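## Task

Take the green sock from the tray and fasten it to an unused peg of the sock dryer so it dangles. Dropping it and regrasping is allowed. At the end the dryer must still hang from its rail, every sock already on it must remain clipped, and the robot must have released everything and pulled away; a result that holds only because the robot supports it does not count.

## Robot and tools

Robot: two six-joint arms, left_arm and right_arm, each with a parallel two-finger gripper. Base positions in the scene frame: left_arm at (+0.030, +0.343, 0) m with quat_wxyz (+0.999, 0, 0, +0.032); right_arm at (+0.043, -0.319, 0) m with quat_wxyz (+1.000, 0, 0, +0.024). Scene frame: origin on the tabletop midway between the arms, +x out over the table, +z up, left_arm on the +y side. The names left and right are labels only, not image sides.

Joint order for each arm (used in every command row and every per-joint list in results): waist (joint1), shoulder (joint2), elbow (joint3), wrist pitch (joint4), wrist yaw (joint5), wrist roll (joint6). Stated ranges in rad: waist -2.618 to 3.054, shoulder 0.000 to 3.142, elbow 0.000 to 3.142, wrist pitch -1.571 to 1.571, wrist yaw -1.571 to 1.571, wrist roll -2.094 to 2.094. The true end may differ by up to 0.036 rad either way.

Tool execute_actions, argument actions: a list of up to 15 actions run one after another. Each action is a table of up to 15 rows; each row lasts one control step (1/30 s), and if fewer than 15 rows are given the last one repeats until 15 steps pass (an action is 0.5 s). Every row has exactly 14 numbers, each in [-1, 1], covering both arms even if one stays still: left_arm's six joint numbers then its opening, then right_arm's six joint numbers then its opening. Joint numbers are offsets, scaled so 1.0 equals 1.202 rad (waist), 1.258 (shoulder), 1.238 (elbow), 2.073 (wrist pitch), 2.022 (wrist yaw and wrist roll); they are measured from the joint angles at the start of that action, not from the previous row. For the first action of a call the reference is the angles last reported in the scene. A zero row therefore holds the arm where the action began. Opening is absolute, not an offset: +1 fully open, -1 closed. An empty actions list moves nothing and just returns state and images.

Refusals: an action that would push a joint more than 0.036 rad beyond its range end (judged from the angles at the action's start) is rejected for both arms. If the first action fails that check, or any action is malformed, the whole call does nothing. A joint commanded past its real end is stopped at that end, and the result prints "joint sent to its limit"; missing that line does not prove more travel is available.

Motion limits: joint targets may only lead measured angles by 0.202 rad (waist), 0.258 (shoulder), 0.238 (elbow), 0.573 (wrist pitch), 0.522 (wrist yaw and roll) per step, and targets that would move the gripper over 70 mm from where it is get scaled back. Big moves take several actions, and an unfinished move may not complete by itself, so command the remainder. Friction can leave a joint up to about 0.031 rad short, and tiny commands may not move it. "joint command not followed" means the clearance check altered or blocked some joint targets; the rest of the row still ran.

Results: the state line `left_arm: …` | `right_arm: …` gives each gripper's end_effector_position (m) and end_effector_quat_wxyz in the scene frame. That point lies between the finger pads about 1 cm behind the tips; the fingers point along the gripper's +z and close along its y axis. Printed positions can be off, more so at long reach. Joint positions and Joint velocities list, per arm, the six joints (rad, rad/s) then the pad gap (m, m/s; 0.094 m fully open). Joint targets shows where joints are currently driven and may shift without new commands. grip_measured is the finger opening on the command scale; each gripper's reading may be off by about 1 mm, constantly within a scene. To hold something, command roughly 0.03 below grip_measured (less for a lighter grip). Pad force tops out near 50 to 62 N, lower for parts under about 2 mm thick.

Images come from cam_high, cam_low, cam_left_wrist, cam_right_wrist, each 504x504, in that order. Wrist cameras are mounted on the gripper link near the tcp axis.

Tool zoom_image: camera (one of the four names) and region [x0, y0, x1, y1] in pixels of that camera's latest full image, origin top-left, at most 504 by 504; returns an enlarged view. Tool read_manual: section "licences" (default) returns URDF licence text; it does not move anything. Tool finished_scene: scene, the integer number of the current scene; it ends that scene irreversibly after the last command is held and reports whether the task succeeded, then presents the next task if any. Replying with no tool call ends everything.

Other conditions: occasional brief tugs on held parts or pushes on loose objects can happen. The robot keeps its last command while the model is thinking. Holding loads heats motors: a MOTOR HOT warning appears from 75 °C, at 90 °C the arm halts for 10 seconds, and at 100 °C the arm and its gripper go limp and drop until cooled; these show as OVER-TEMPERATURE FAULT lines. Avoid knocking or placing rigid objects off the table, letting the arms collide or press on each other, dropping or slamming things, and hard pushes. Smooth, efficient motion is preferred.

Each tool is called after ">>>" in YAML: its name, and indented under it one key for each argument.

## Session

>>> execute_actions:
  actions: []

Scene clock: 0.00 s.
left_arm: end_effector_position=(+0.3306, +0.5736, +0.2469) grip_measured=+1.000 end_effector_quat_wxyz=(-0.167, +0.161, +0.773, +0.591) | right_arm: end_effector_position=(+0.2195, -0.2185, +0.2759) grip_measured=+1.000 end_effector_quat_wxyz=(+0.355, +0.439, +0.807, +0.175)
Joint names: [waist, shoulder, elbow, wrist pitch, wrist yaw, wrist roll]
Joint positions: left_arm=[ 0.141  1.62   1.29  -0.756 -1.288  0.983  0.094] | right_arm=[ 1.072  0.976  1.276 -1.47   0.73   1.961  0.094]
Joint velocities: left_arm=[ 0.022  0.007  0.002 -0.081  0.007 -0.11   0.   ] | right_arm=[-0.007 -0.002 -0.002  0.007 -0.051 -0.007  0.   ]
Motor temperatures (°C, as the motors report them): left_arm=[20 24 23 20 20 21] | right_arm=[20 20 20 22 21 20]
Joint targets: left_arm=[0.141 1.620 1.290 -0.756 -1.288 0.983] | right_arm=[1.072 0.976 1.276 -1.470 0.730 1.961]

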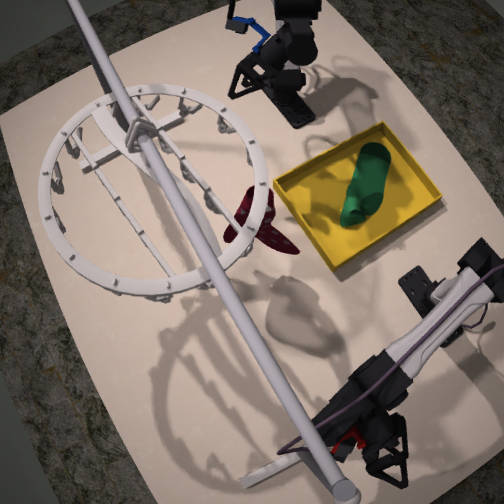

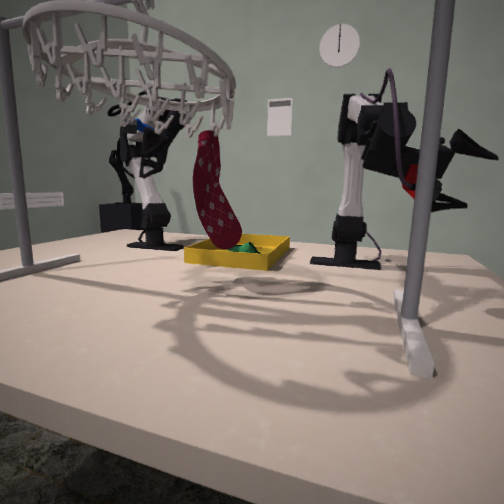

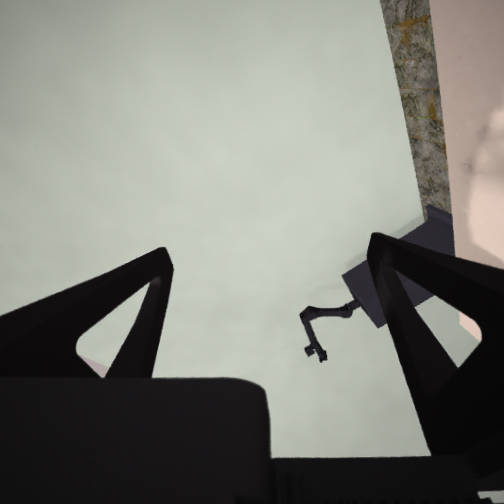

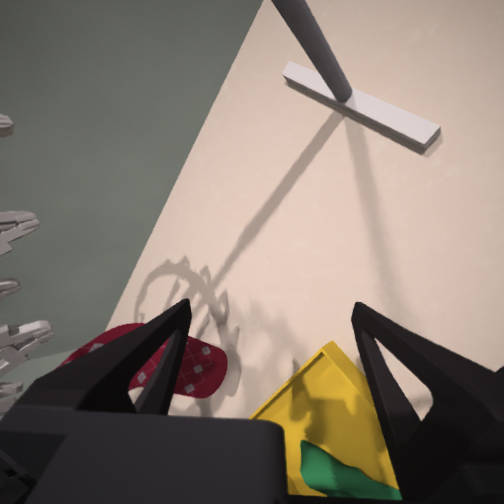

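>>> zoom_image:
  camera: "cam_high"
  region: [20, 60, 320, 320]

>>> zoom_image:
  camera: "cam_low"
  region: [0, 0, 260, 260]

>>> zoom_image:
  camera: "cam_high"
  region: [250, 100, 470, 320]

Region (20, 60, 320, 320) of cam_high's 504x504 image, scaled by 1.680, with more detail than that image has; it fills the top 437 rows of this view, and the rest is white.

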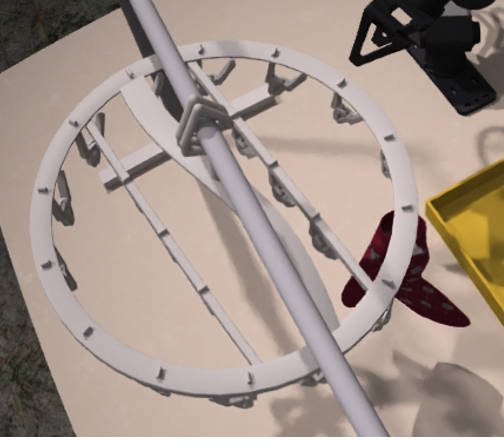

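Region (0, 0, 260, 260) of cam_low's 504x504 image, scaled by 1.938, with more detail than that image has.

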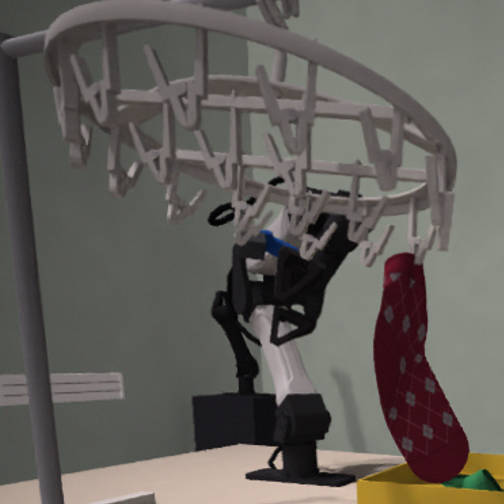

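Region (250, 100, 470, 320) of cam_high's 504x504 image, scaled by 2.291, with more detail than that image has.

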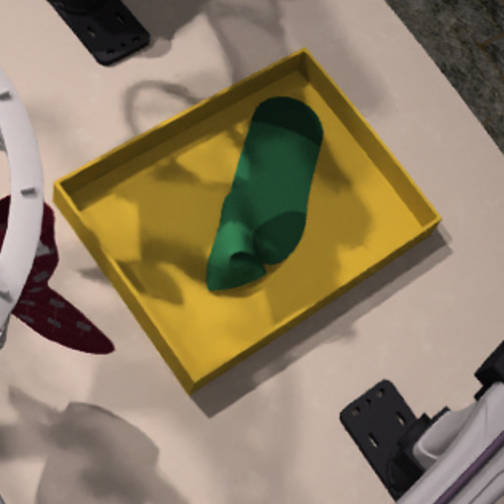

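>>> execute_actions:
  actions:
    - [[0,-0.164,-0.105,-0.104,0.212,-0.162,1,-0.214,-0.232,-0.209,0.172,-0.12,-0.323,1]]
    - [[0,-0.164,-0.105,-0.104,0.212,-0.162,1,-0.214,-0.232,-0.209,0.172,-0.12,-0.323,1]]
    - [[0,-0.164,-0.105,-0.104,0.212,-0.162,1,-0.214,-0.232,-0.209,0.172,-0.12,-0.323,1]]

Scene clock: 47.73 s.
left_arm: end_effector_position=(+0.1904, +0.3904, +0.1418) grip_measured=+1.000 end_effector_quat_wxyz=(+0.074, -0.072, +0.993, +0.052) | right_arm: end_effector_position=(+0.2323, -0.2549, +0.3023) grip_measured=+1.000 end_effector_quat_wxyz=(+0.690, -0.081, +0.705, +0.144)
Joint names: [waist, shoulder, elbow, wrist pitch, wrist yaw, wrist roll]
Joint positions: left_arm=[ 0.141  1.009  0.956 -1.357 -0.083  0.068  0.094] | right_arm=[ 0.328  0.12   0.562 -0.45   0.056  0.093  0.094]
Joint velocities: left_arm=[-0.022 -0.002  0.007 -0.081  0.139 -0.037  0.   ] | right_arm=[-0.012  0.012 -0.002  0.051 -0.095 -0.154  0.   ]
Motor temperatures (°C, as the motors report them): left_arm=[20 31 28 22 20 21] | right_arm=[21 20 25 25 22 20]
Joint targets: left_arm=[0.140 1.003 0.936 -1.372 -0.056 0.045] | right_arm=[0.319 0.107 0.543 -0.435 0.039 0.062]

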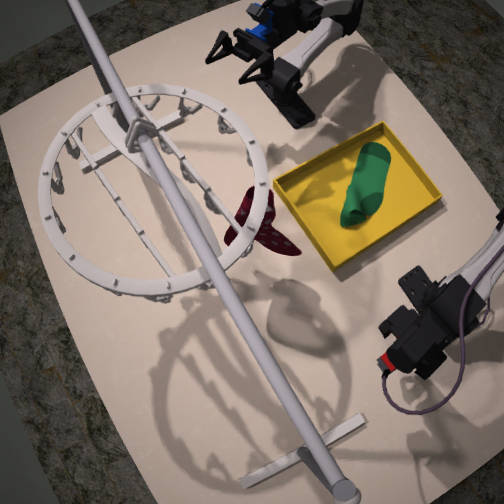

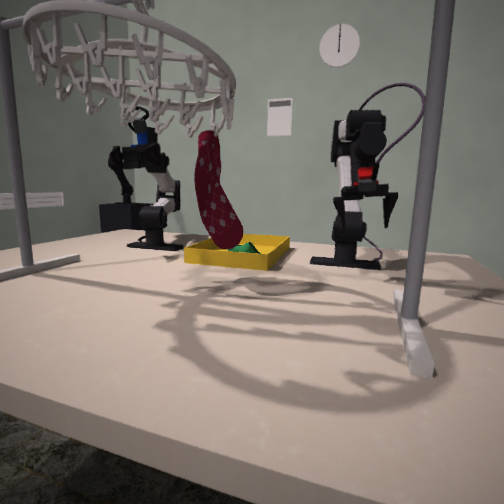

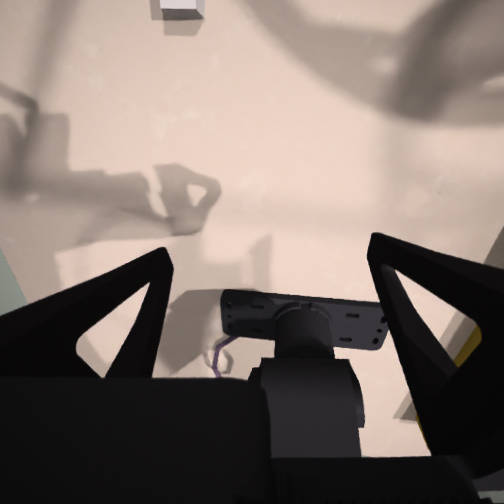

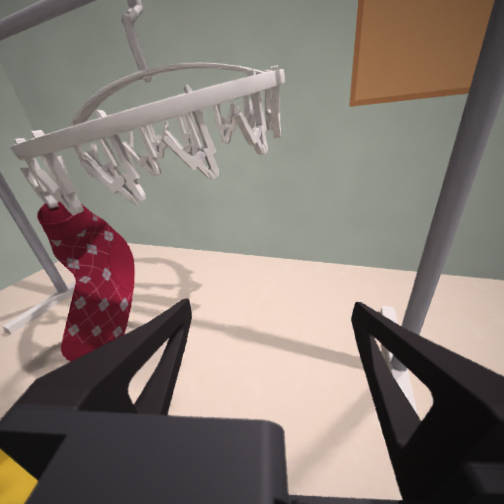

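>>> execute_actions:
  actions:
    - [[-0.35,0,0,0,0.04,-0.034,1,0.15,0,0,0,-0.028,-0.046,1]]
    - [[-0.35,0,0,0,0,0,1,0.15,0,0,0,0,0,1]]
    - [[-0.35,0.1,0.1,0,0,0,1,0,0,0,0,0,0,1]]
    - [[-0.33,0.15,0.15,0,0,0,1,0,0,0,0,0,0,1]]
    - [[0,0.15,0.15,0,0,0,1,0,0,0,0,0,0,1]]

Scene clock: 54.80 s.
left_arm: end_effector_position=(+0.0755, +0.0556, +0.1762) grip_measured=+1.000 end_effector_quat_wxyz=(+0.073, +0.653, +0.752, -0.053) | right_arm: end_effector_position=(+0.1947, -0.1890, +0.3052) grip_measured=+1.000 end_effector_quat_wxyz=(+0.664, -0.242, +0.663, +0.248)
Joint names: [waist, shoulder, elbow, wrist pitch, wrist yaw, wrist roll]
Joint positions: left_arm=[-1.488  1.485  1.411 -1.315 -0.015  0.009  0.094] | right_arm=[ 0.671  0.12   0.562 -0.438  0.01   0.007  0.094]
Joint velocities: left_arm=[-0.007 -0.002  0.012  0.051  0.037  0.007  0.   ] | right_arm=[-0.007 -0.002  0.002 -0.022 -0.037 -0.007  0.   ]
Motor temperatures (°C, as the motors report them): left_arm=[20 30 28 21 20 21] | right_arm=[21 21 25 27 22 20]
Joint targets: left_arm=[-1.488 1.493 1.425 -1.326 -0.015 0.009] | right_arm=[0.671 0.120 0.562 -0.438 0.010 0.007]

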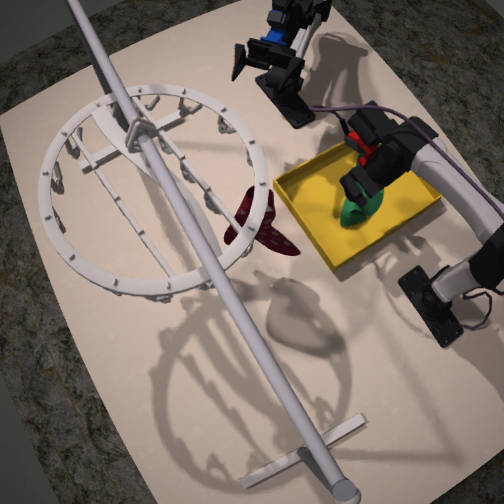

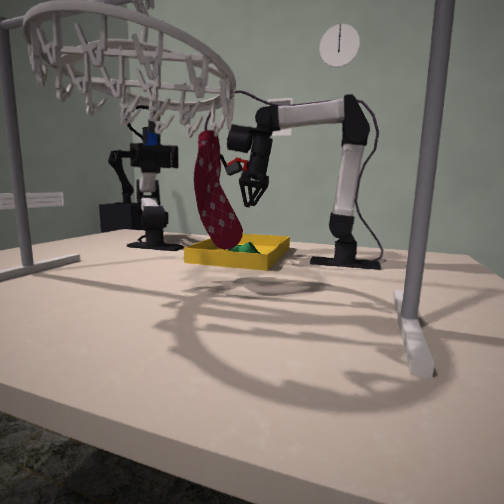

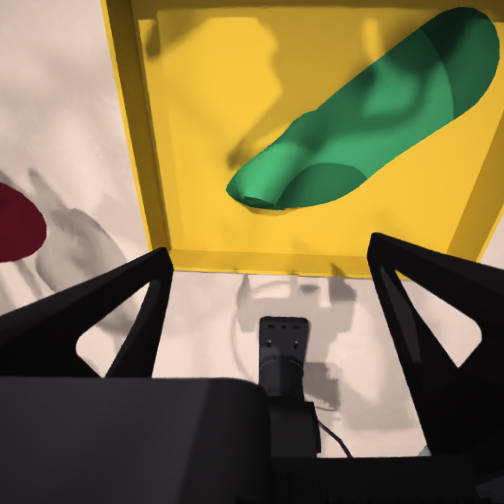

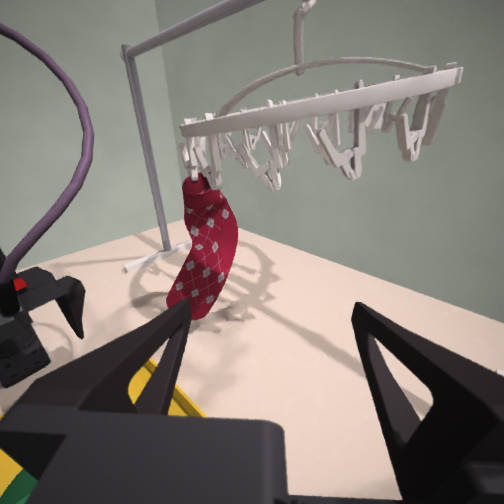

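>>> zoom_image:
  camera: "cam_right_wrist"
  region: [170, 50, 480, 220]

>>> zoom_image:
  camera: "cam_left_wrist"
  region: [200, 90, 400, 250]

Region (170, 50, 480, 220) of cam_right_wrist's 504x504 image, scaled by 1.626, with more detail than that image has; it fills the top 276 rows of this view, and the rest is white.

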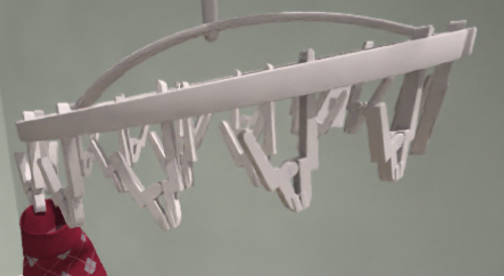

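Region (200, 90, 400, 250) of cam_left_wrist's 504x504 image, scaled by 2.520, with more detail than that image has; it fills the top 403 rows of this view, and the rest is white.

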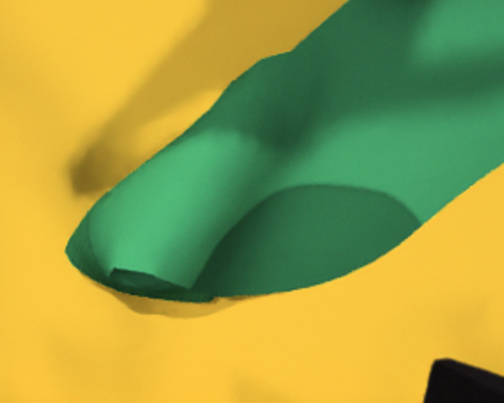

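>>> execute_actions:
  actions:
    - [[0.19,-0.24,-0.17,0.1,0,0,1,0.1,0.1,0.1,-0.16,0,0,1]]
    - [[0.19,-0.24,-0.17,0.13,0,0,1,0.17,0.2,0.15,-0.16,0,0,1]]
    - [[0.19,-0.24,-0.17,0.13,0,0,1,0.17,0.25,0.18,-0.16,0,0,1]]
    - [[0.19,-0.24,-0.17,0.13,0,0,1,0.17,0.3,0.19,0,0,0,1]]
    - [[0,0,0,0,0,0,1,0,0.3,0.19,0,0,0,1]]
    - [[0,0,0,0,0,0,1,0,0.28,0.19,0,0,0,1]]

Scene clock: 136.43 s.
left_arm: end_effector_position=(+0.2213, +0.2346, +0.3307) grip_measured=+1.000 end_effector_quat_wxyz=(+0.689, +0.181, +0.680, -0.175) | right_arm: end_effector_position=(+0.1094, +0.0776, +0.1398) grip_measured=+1.000 end_effector_quat_wxyz=(+0.066, -0.643, +0.762, +0.043)
Joint names: [waist, shoulder, elbow, wrist pitch, wrist yaw, wrist roll]
Joint positions: left_arm=[-0.596  0.275  0.638 -0.354 -0.023  0.012  0.094] | right_arm=[ 1.367  1.929  1.775 -1.261  0.021  0.011  0.094]
Joint velocities: left_arm=[-0.002  0.012 -0.012 -0.139  0.037 -0.066  0.   ] | right_arm=[-0.007 -0.007 -0.002  0.007  0.051  0.022  0.   ]
Motor temperatures (°C, as the motors report them): left_arm=[20 30 32 22 20 21] | right_arm=[21 22 28 34 22 20]
Joint targets: left_arm=[-0.596 0.275 0.638 -0.354 -0.023 0.012] | right_arm=[1.367 1.919 1.776 -1.279 0.021 0.011]

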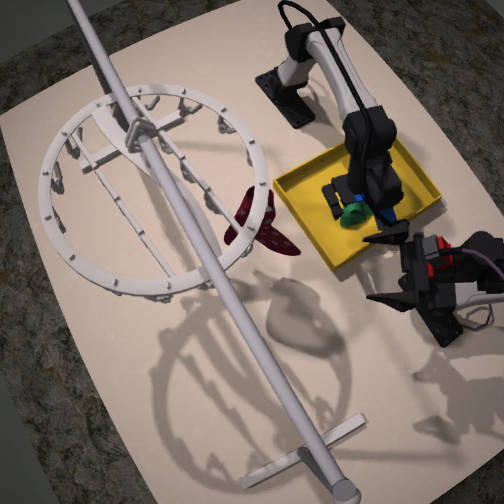

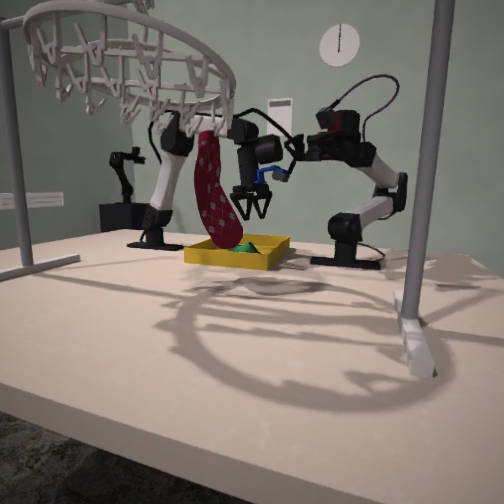

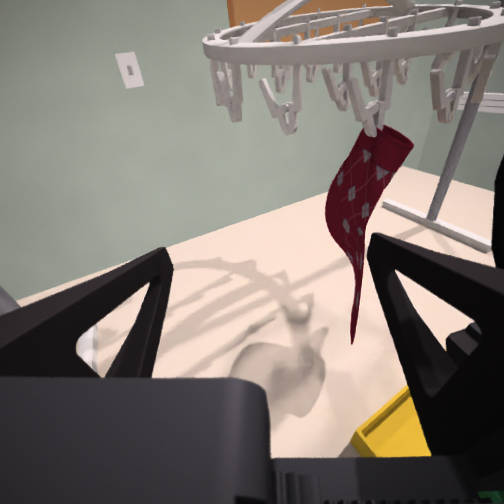

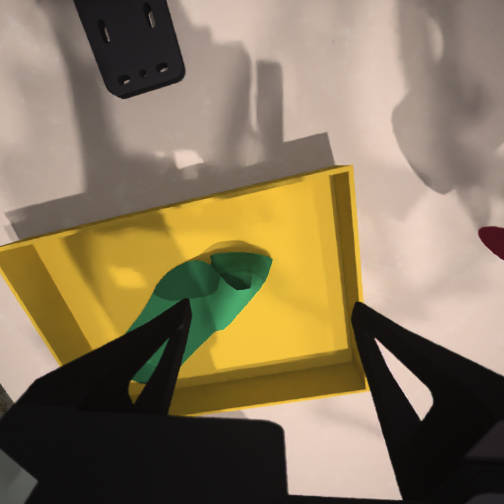

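>>> zoom_image:
  camera: "cam_right_wrist"
  region: [120, 220, 320, 400]

>>> zoom_image:
  camera: "cam_left_wrist"
  region: [300, 20, 504, 200]

Region (120, 220, 320, 400) of cam_right_wrist's 504x504 image, scaled by 2.520, with more detail than that image has; it fills the top 454 rows of this view, and the rest is white.

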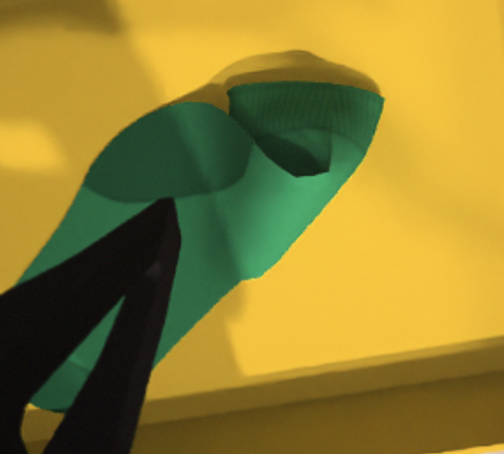

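Region (300, 20, 504, 200) of cam_left_wrist's 504x504 image, scaled by 2.471, with more detail than that image has; it fills the top 445 rows of this view, and the rest is white.

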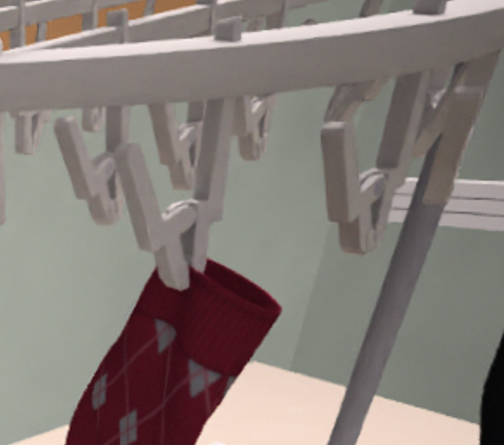

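>>> execute_actions:
  actions:
    - [[0.2,0,0,0,0,0,1,0.03,0.0,-0.11,0.03,-0.012,0.04,0.5],[0.25,0,0,0,0,0,1,0.048,0.003,-0.215,0.052,-0.015,0.075,0.06]]

Scene clock: 150.67 s.
left_arm: end_effector_position=(+0.2442, +0.2938, +0.3307) grip_measured=+1.000 end_effector_quat_wxyz=(+0.707, +0.081, +0.699, -0.074) | right_arm: end_effector_position=(+0.0783, +0.0365, +0.0691) grip_measured=+0.063 end_effector_quat_wxyz=(-0.007, -0.614, +0.790, -0.007)
Joint names: [waist, shoulder, elbow, wrist pitch, wrist yaw, wrist roll]
Joint positions: left_arm=[-0.305  0.275  0.638 -0.354 -0.021  0.012  0.094] | right_arm=[ 1.425  1.934  1.514 -1.17  -0.002  0.151  0.05 ]
Joint velocities: left_arm=[-0.002 -0.002 -0.002 -0.066 -0.022  0.022  0.   ] | right_arm=[ 0.007 -0.002 -0.007 -0.022 -0.022  0.066  0.001]
Motor temperatures (°C, as the motors report them): left_arm=[20 29 32 25 20 21] | right_arm=[21 27 29 31 22 20]
Joint targets: left_arm=[-0.296 0.275 0.638 -0.354 -0.023 0.012] | right_arm=[1.425 1.932 1.509 -1.153 -0.010 0.163]

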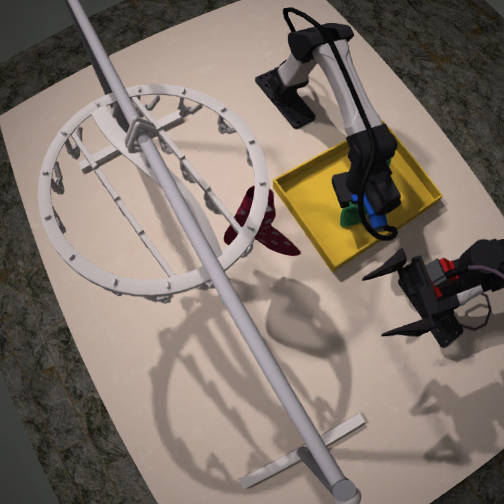

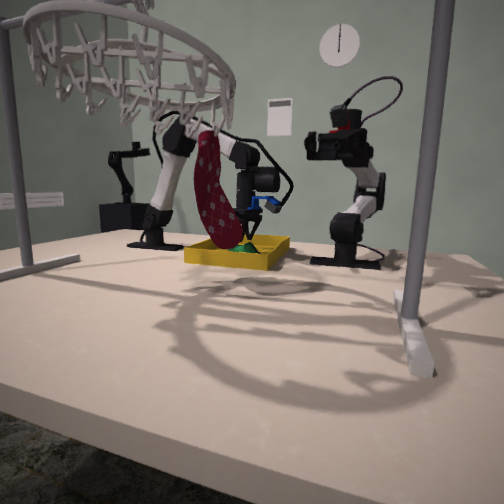

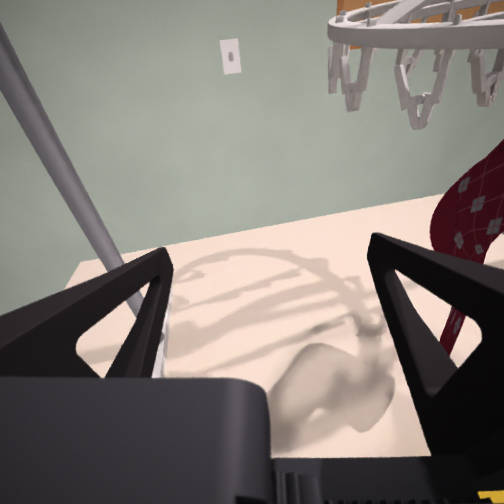

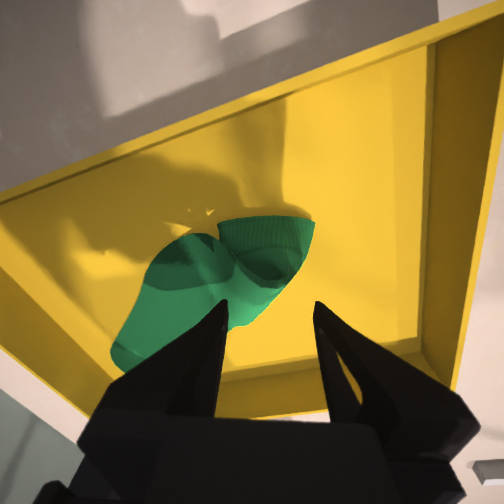

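>>> zoom_image:
  camera: "cam_right_wrist"
  region: [180, 190, 360, 370]

>>> zoom_image:
  camera: "cam_low"
  region: [190, 170, 310, 290]

Region (180, 190, 360, 370) of cam_right_wrist's 504x504 image, scaled by 2.800, with more detail than that image has.

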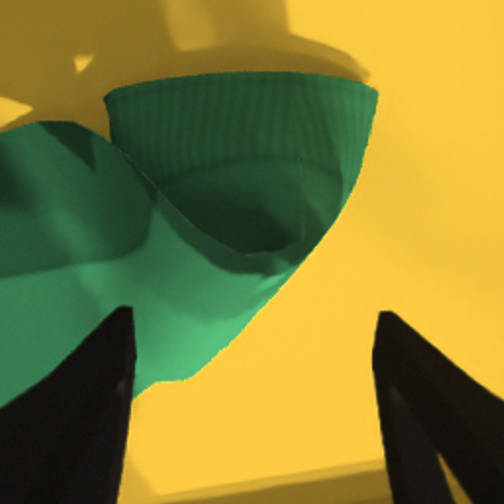

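Region (190, 170, 310, 290) of cam_low's 504x504 image, scaled by 4.200, with more detail than that image has.

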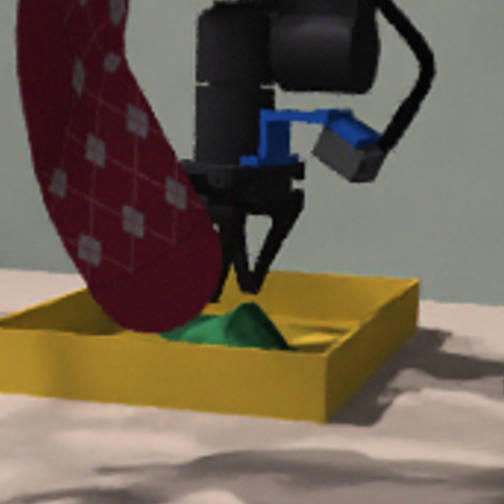

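>>> execute_actions:
  actions:
    - [[0,0,0,0,0,0,1,0.018,-0.009,-0.03,0.02,0,0.05,0.06],[0,0,0,0,0,0,1,0.018,-0.012,-0.06,0.04,0,0.1,0.06],[0,0,0,0,0,0,1,0.018,-0.012,-0.09,0.06,0,0.1,0.06],[0,0,0,0,0,0,1,0.018,-0.012,-0.12,0.08,0,0.1,0.06],[0,0,0,0,0,0,1,0.018,-0.012,-0.145,0.097,0,0.1,0.06]]

Scene clock: 171.00 s.
left_arm: end_effector_position=(+0.2442, +0.2938, +0.3307) grip_measured=+1.000 end_effector_quat_wxyz=(+0.707, +0.081, +0.699, -0.074) | right_arm: end_effector_position=(+0.0728, +0.0291, +0.0331) grip_measured=+0.063 end_effector_quat_wxyz=(+0.000, -0.542, +0.840, +0.002)
Joint names: [waist, shoulder, elbow, wrist pitch, wrist yaw, wrist roll]
Joint positions: left_arm=[-0.305  0.275  0.638 -0.354 -0.021  0.012  0.094] | right_arm=[ 1.438  1.92   1.346 -0.995 -0.002  0.34   0.05 ]
Joint velocities: left_arm=[-0.002  0.007  0.002 -0.139 -0.007 -0.066  0.   ] | right_arm=[-0.012 -0.002  0.002  0.066  0.095 -0.051  0.   ]
Motor temperatures (°C, as the motors report them): left_arm=[20 28 32 27 20 21] | right_arm=[21 32 29 29 22 20]
Joint targets: left_arm=[-0.305 0.275 0.638 -0.354 -0.021 0.012] | right_arm=[1.446 1.919 1.334 -0.969 -0.002 0.353]

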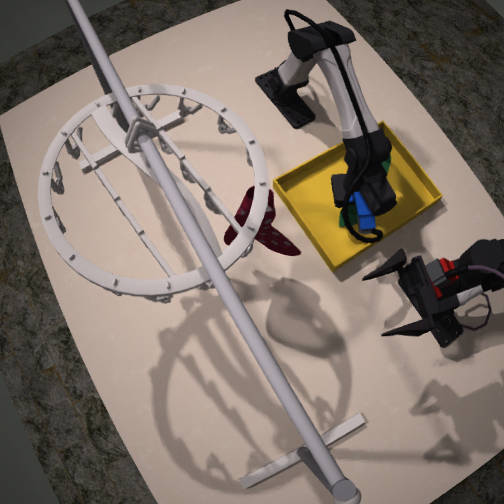

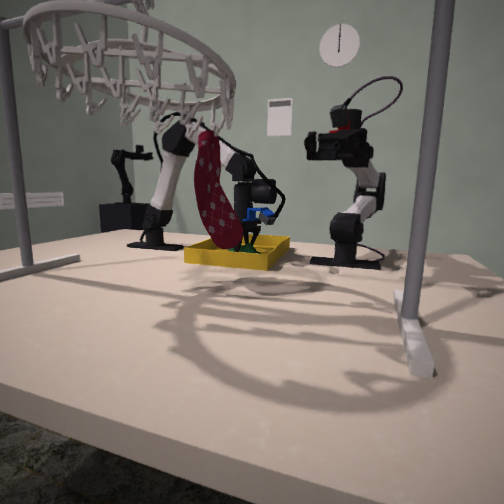

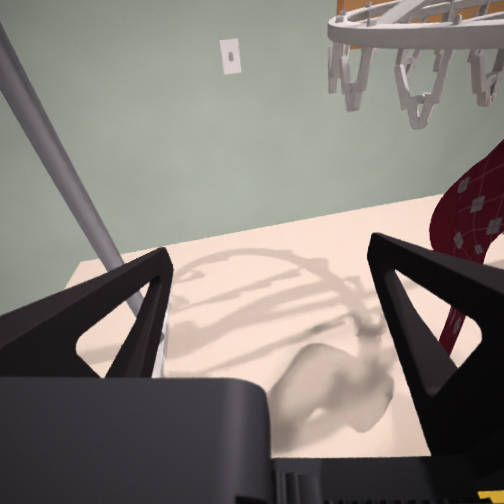

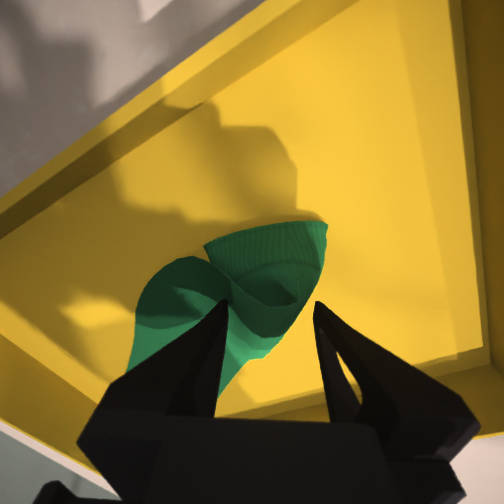

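>>> execute_actions:
  actions:
    - [[0,0,0,0,0,0,1,0.007,0,-0.05,0.036,0,0,0.06]]

>>> zoom_image:
  camera: "cam_right_wrist"
  region: [170, 200, 370, 400]

Scene clock: 174.80 s.
left_arm: end_effector_position=(+0.2442, +0.2938, +0.3307) grip_measured=+1.000 end_effector_quat_wxyz=(+0.707, +0.081, +0.699, -0.074) | right_arm: end_effector_position=(+0.0728, +0.0293, +0.0233) grip_measured=+0.063 end_effector_quat_wxyz=(+0.005, -0.540, +0.842, +0.008)
Joint names: [waist, shoulder, elbow, wrist pitch, wrist yaw, wrist roll]
Joint positions: left_arm=[-0.305  0.275  0.638 -0.354 -0.021  0.012  0.094] | right_arm=[ 1.438  1.919  1.303 -0.935 -0.002  0.345  0.05 ]
Joint velocities: left_arm=[-0.022  0.012 -0.007  0.007 -0.022 -0.007  0.   ] | right_arm=[-0.032 -0.002  0.002 -0.007  0.007 -0.081  0.   ]
Motor temperatures (°C, as the motors report them): left_arm=[20 27 32 27 20 21] | right_arm=[21 32 29 29 22 20]
Joint targets: left_arm=[-0.305 0.275 0.638 -0.354 -0.021 0.012] | right_arm=[1.447 1.920 1.285 -0.920 -0.002 0.340]

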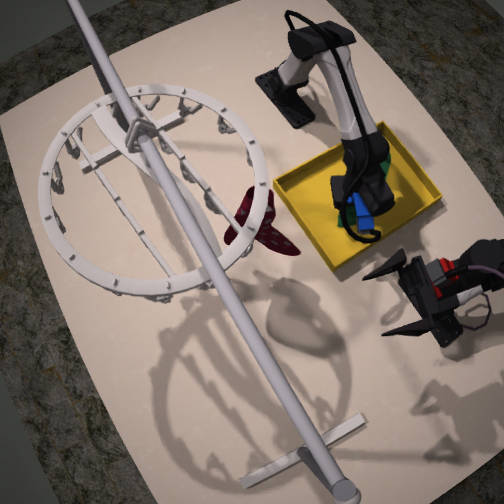

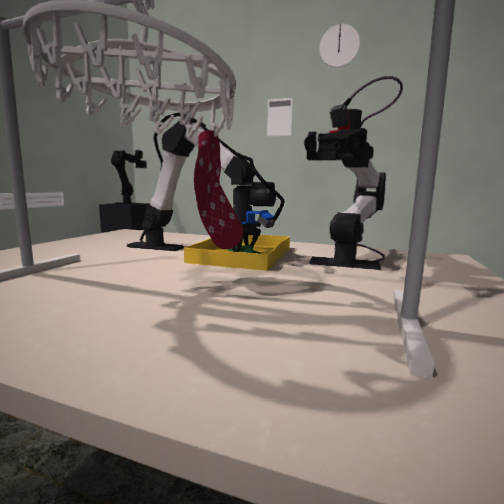

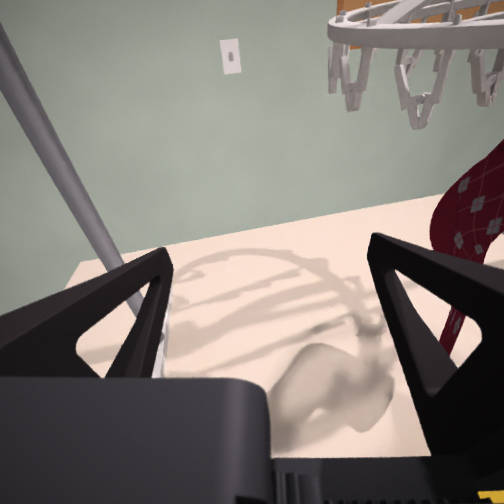

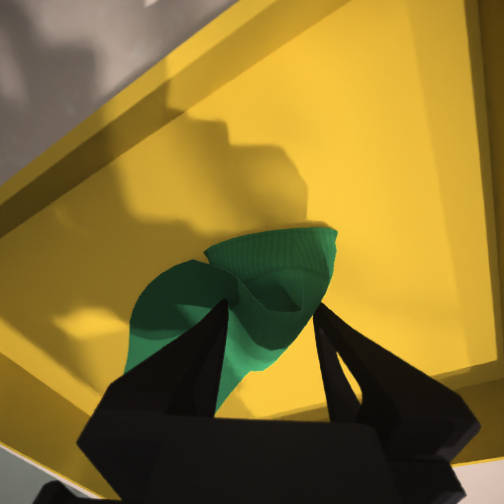

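Region (170, 200, 370, 400) of cam_right_wrist's 504x504 image, scaled by 2.520, with more detail than that image has.

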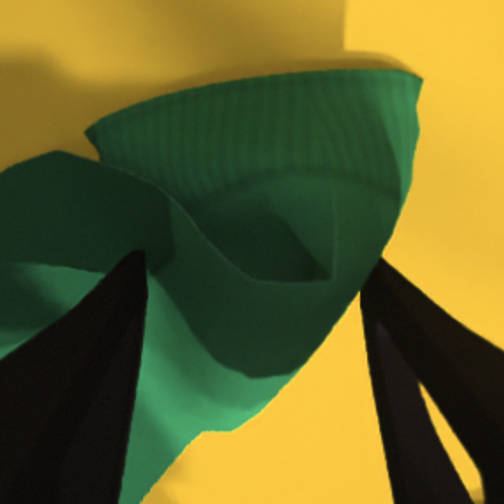

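>>> execute_actions:
  actions:
    - [[0,0,0,0,0,0,1,0,0,0,0,0,0,-0.1],[0,0,0,0,0,0,1,0,0,0,0,0,0,-0.2],[0,0,0,0,0,0,1,0,0,0,0,0,0,-0.3],[0,0,0,0,0,0,1,0,0,0,0,0,0,-0.4],[0,0,0,0,0,0,1,0,0,0,0,0,0,-0.5],[0,0,0,0,0,0,1,0,0,0,0,0,0,-0.6],[0,0,0,0,0,0,1,0,0,0,0,0,0,-0.7],[0,0,0,0,0,0,1,0,0,0,0,0,0,-0.8],[0,0,0,0,0,0,1,0,0,0,0,0,0,-0.9],[0,0,0,0,0,0,1,0,0,0,0,0,0,-1]]

Scene clock: 179.27 s.
left_arm: end_effector_position=(+0.2442, +0.2938, +0.3307) grip_measured=+1.000 end_effector_quat_wxyz=(+0.707, +0.081, +0.699, -0.074) | right_arm: end_effector_position=(+0.0725, +0.0297, +0.0233) grip_measured=-0.937 end_effector_quat_wxyz=(+0.005, -0.540, +0.842, +0.009)
Joint names: [waist, shoulder, elbow, wrist pitch, wrist yaw, wrist roll]
Joint positions: left_arm=[-0.305  0.275  0.638 -0.354 -0.021  0.012  0.094] | right_arm=[ 1.438  1.919  1.303 -0.934 -0.003  0.345  0.003]
Joint velocities: left_arm=[-0.002 -0.002  0.002  0.095  0.007  0.066  0.   ] | right_arm=[-0.007  0.002 -0.002 -0.081 -0.007 -0.007 -0.   ]
Motor temperatures (°C, as the motors report them): left_arm=[20 27 32 28 20 21] | right_arm=[21 33 28 28 21 20]
Joint targets: left_arm=[-0.305 0.275 0.638 -0.354 -0.021 0.012] | right_arm=[1.438 1.919 1.303 -0.935 -0.002 0.345]

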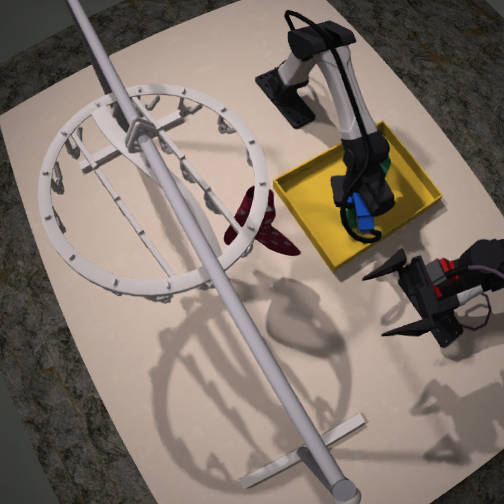

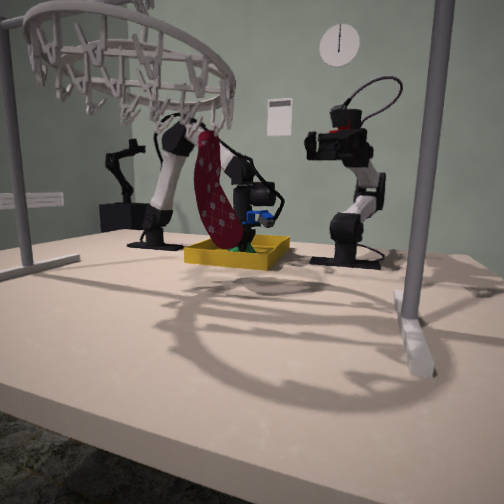

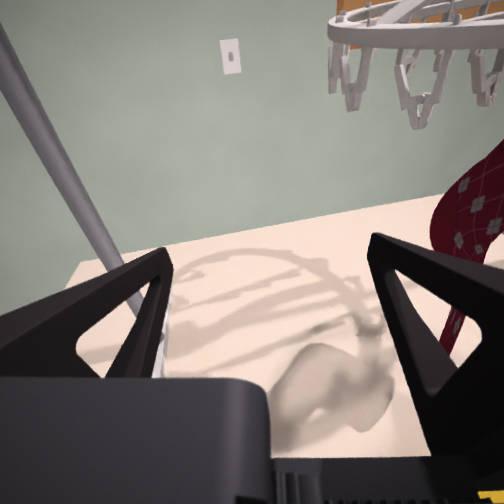

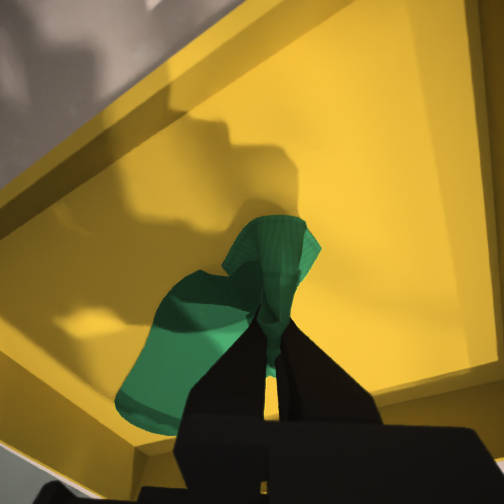

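>>> execute_actions:
  actions:
    - [[0,0,0,0,0,0,1,0,-0.15,0,0,0,0,-1]]
    - [[0,0,0,0,0,0,1,0,-0.2,0,0,0,-0.06,-1]]
    - [[0,0,0,0,0,0,1,-0.11,-0.23,-0.19,0.11,0,-0.06,-1]]
    - [[0,0,0,0,0,0,1,-0.11,-0.23,-0.2,0.12,0,-0.06,-1]]
    - [[0,0,0,0,0,0,1,-0.11,-0.23,-0.2,0.12,0,0,-1]]
    - [[0,0,0,0,0,0,1,-0.11,-0.23,-0.2,0.12,0,0,-1]]

Scene clock: 189.10 s.
left_arm: end_effector_position=(+0.2442, +0.2938, +0.3307) grip_measured=+1.000 end_effector_quat_wxyz=(+0.707, +0.081, +0.699, -0.074) | right_arm: end_effector_position=(+0.1814, -0.1144, +0.3108) grip_measured=-0.937 end_effector_quat_wxyz=(+0.659, -0.308, +0.587, +0.355)
Joint names: [waist, shoulder, elbow, wrist pitch, wrist yaw, wrist roll]
Joint positions: left_arm=[-0.305  0.275  0.638 -0.354 -0.021  0.012  0.094] | right_arm=[ 0.93   0.295  0.423 -0.007  0.001  0.009  0.003]
Joint velocities: left_arm=[ 0.007 -0.022  0.022 -0.007 -0.11  -0.007  0.   ] | right_arm=[ 0.002  0.007 -0.017  0.081 -0.051 -0.007 -0.001]
Motor temperatures (°C, as the motors report them): left_arm=[20 27 33 28 20 21] | right_arm=[21 33 29 29 21 20]
Joint targets: left_arm=[-0.305 0.275 0.638 -0.354 -0.021 0.012] | right_arm=[0.921 0.281 0.405 0.010 0.001 0.010]

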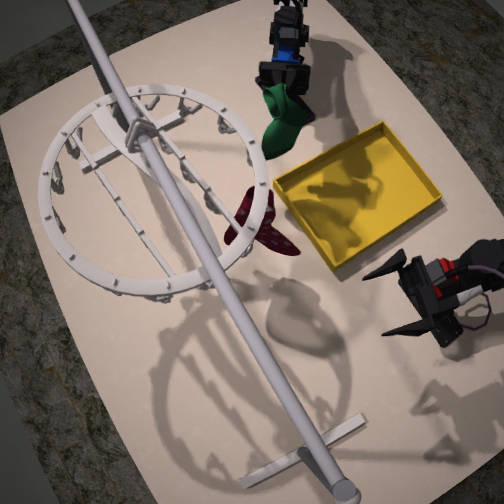

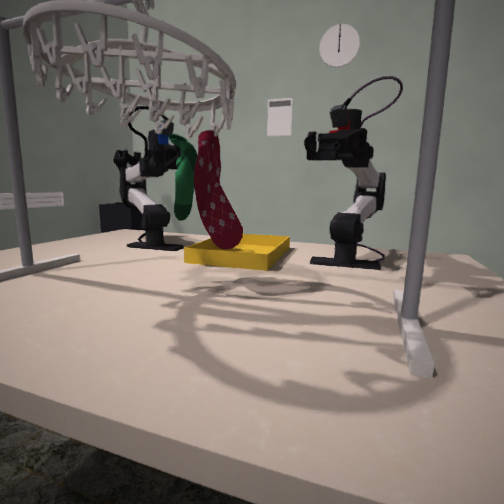

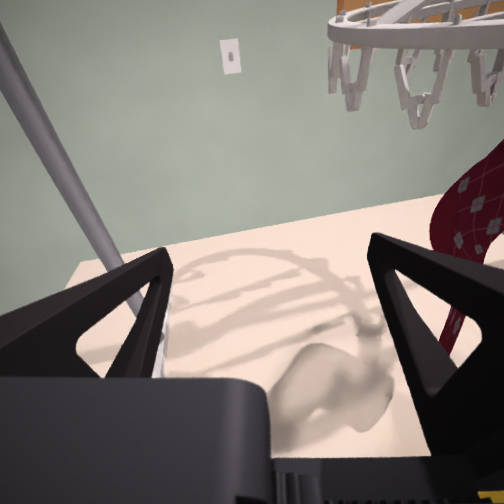

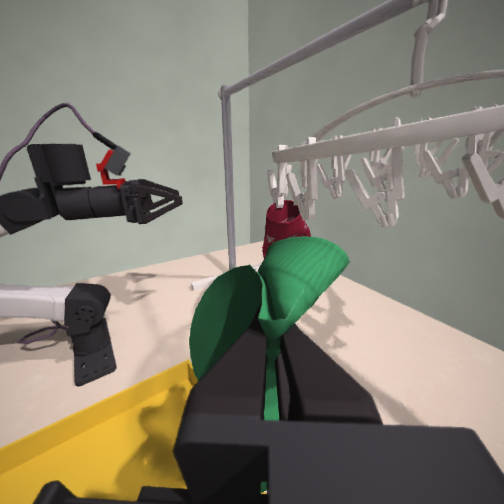

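>>> zoom_image:
  camera: "cam_high"
  region: [220, 40, 350, 170]

>>> zoom_image:
  camera: "cam_low"
  region: [110, 100, 240, 230]

>>> zoom_image:
  camera: "cam_right_wrist"
  region: [170, 200, 390, 420]

Region (220, 40, 350, 170) of cam_high's 504x504 image, scaled by 3.877, with more detail than that image has.

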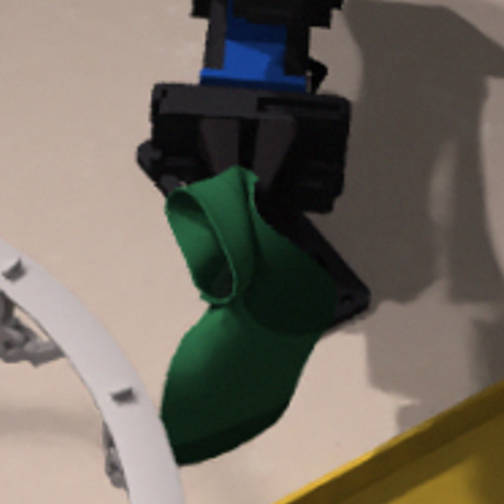

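Region (110, 100, 240, 230) of cam_low's 504x504 image, scaled by 3.877, with more detail than that image has.

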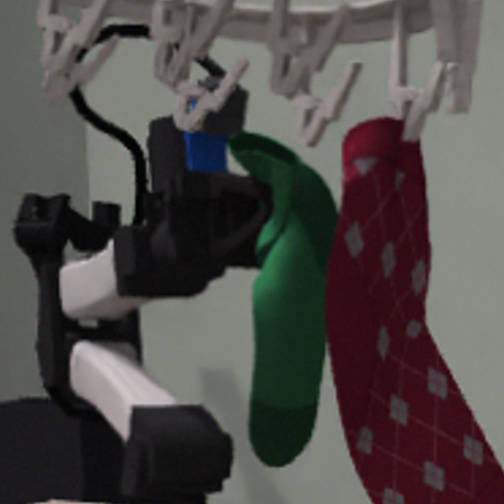

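Region (170, 200, 390, 420) of cam_right_wrist's 504x504 image, scaled by 2.291, with more detail than that image has.

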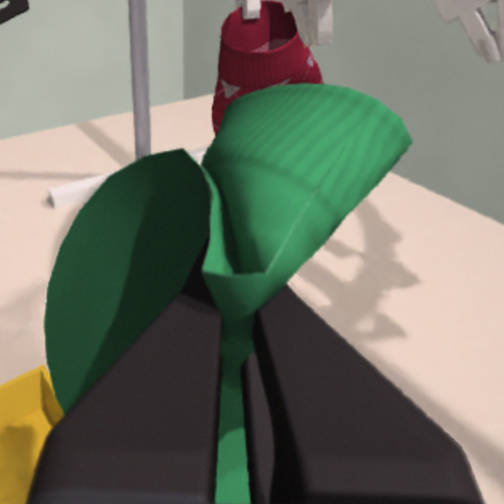

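>>> execute_actions:
  actions:
    - [[-0.27,0,0,0,-0.165,0,1,0,-0.06,-0.14,0.065,0,-0.09,-1]]
    - [[-0.27,0.1,0.05,0.03,-0.165,0,0.8,0,-0.06,-0.14,0.065,0,-0.09,-1]]
    - [[-0.27,0.15,0.08,0.05,-0.165,0,0.5,0,0,0,0,0,0,-1]]
    - [[-0.27,0.23,0.12,0.07,-0.165,0,0.5,0,0,0,0,0,0,-1]]
    - [[0,0.23,0.12,0.07,0,0,0.5,0,0,0,0,0,0,-1]]
    - [[0,0.23,0.12,0.07,0,0,0.5,0,0,0,0,0,0,-1]]

Scene clock: 201.93 s.
left_arm: end_effector_position=(+0.2082, +0.1379, +0.3831) grip_measured=+0.503 end_effector_quat_wxyz=(+0.701, +0.098, +0.703, -0.074) | right_arm: end_effector_position=(+0.1853, -0.1086, +0.2332) grip_measured=-0.937 end_effector_quat_wxyz=(+0.715, -0.399, +0.521, +0.240)
Joint names: [waist, shoulder, elbow, wrist pitch, wrist yaw, wrist roll]
Joint positions: left_arm=[-1.568  0.861  0.911 -0.072 -1.26   0.012  0.071] | right_arm=[ 0.93   0.187  0.092  0.235  0.001 -0.331  0.003]
Joint velocities: left_arm=[-0.002  0.002 -0.027  0.066 -0.139  0.037  0.   ] | right_arm=[-0.017 -0.002  0.002 -0.051 -0.081  0.007 -0.002]
Motor temperatures (°C, as the motors report them): left_arm=[20 27 33 29 20 21] | right_arm=[21 30 29 32 21 20]
Joint targets: left_arm=[-1.575 0.856 0.917 -0.061 -1.284 0.012] | right_arm=[0.930 0.187 0.092 0.235 0.001 -0.331]

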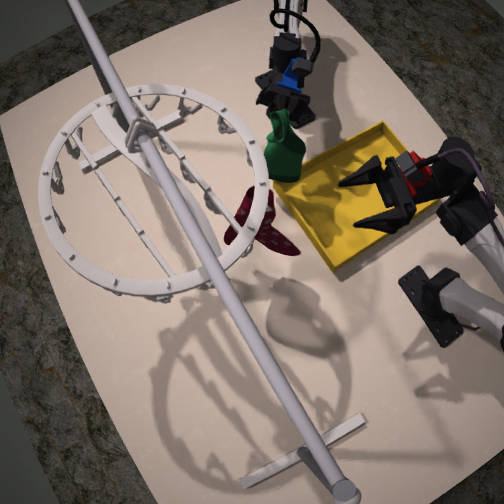

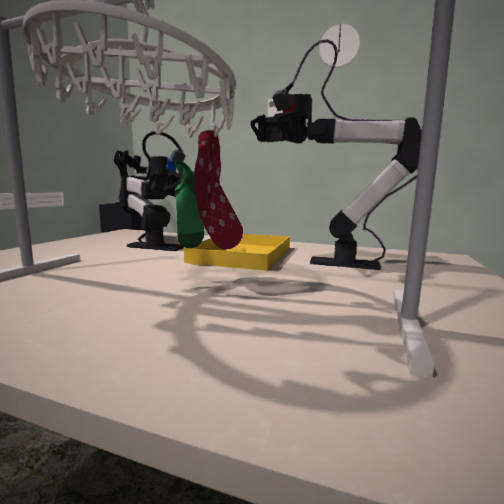

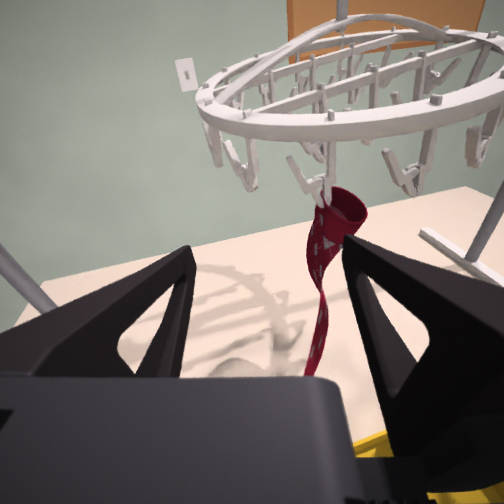

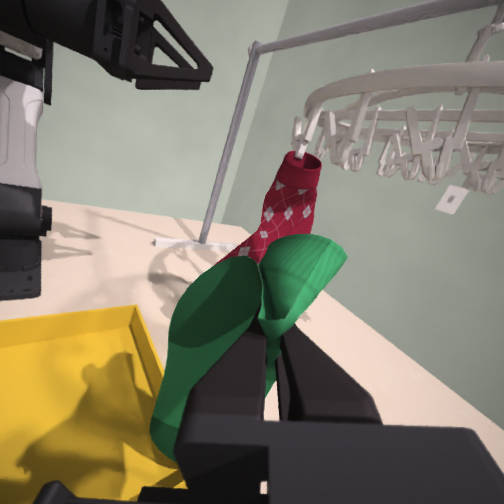

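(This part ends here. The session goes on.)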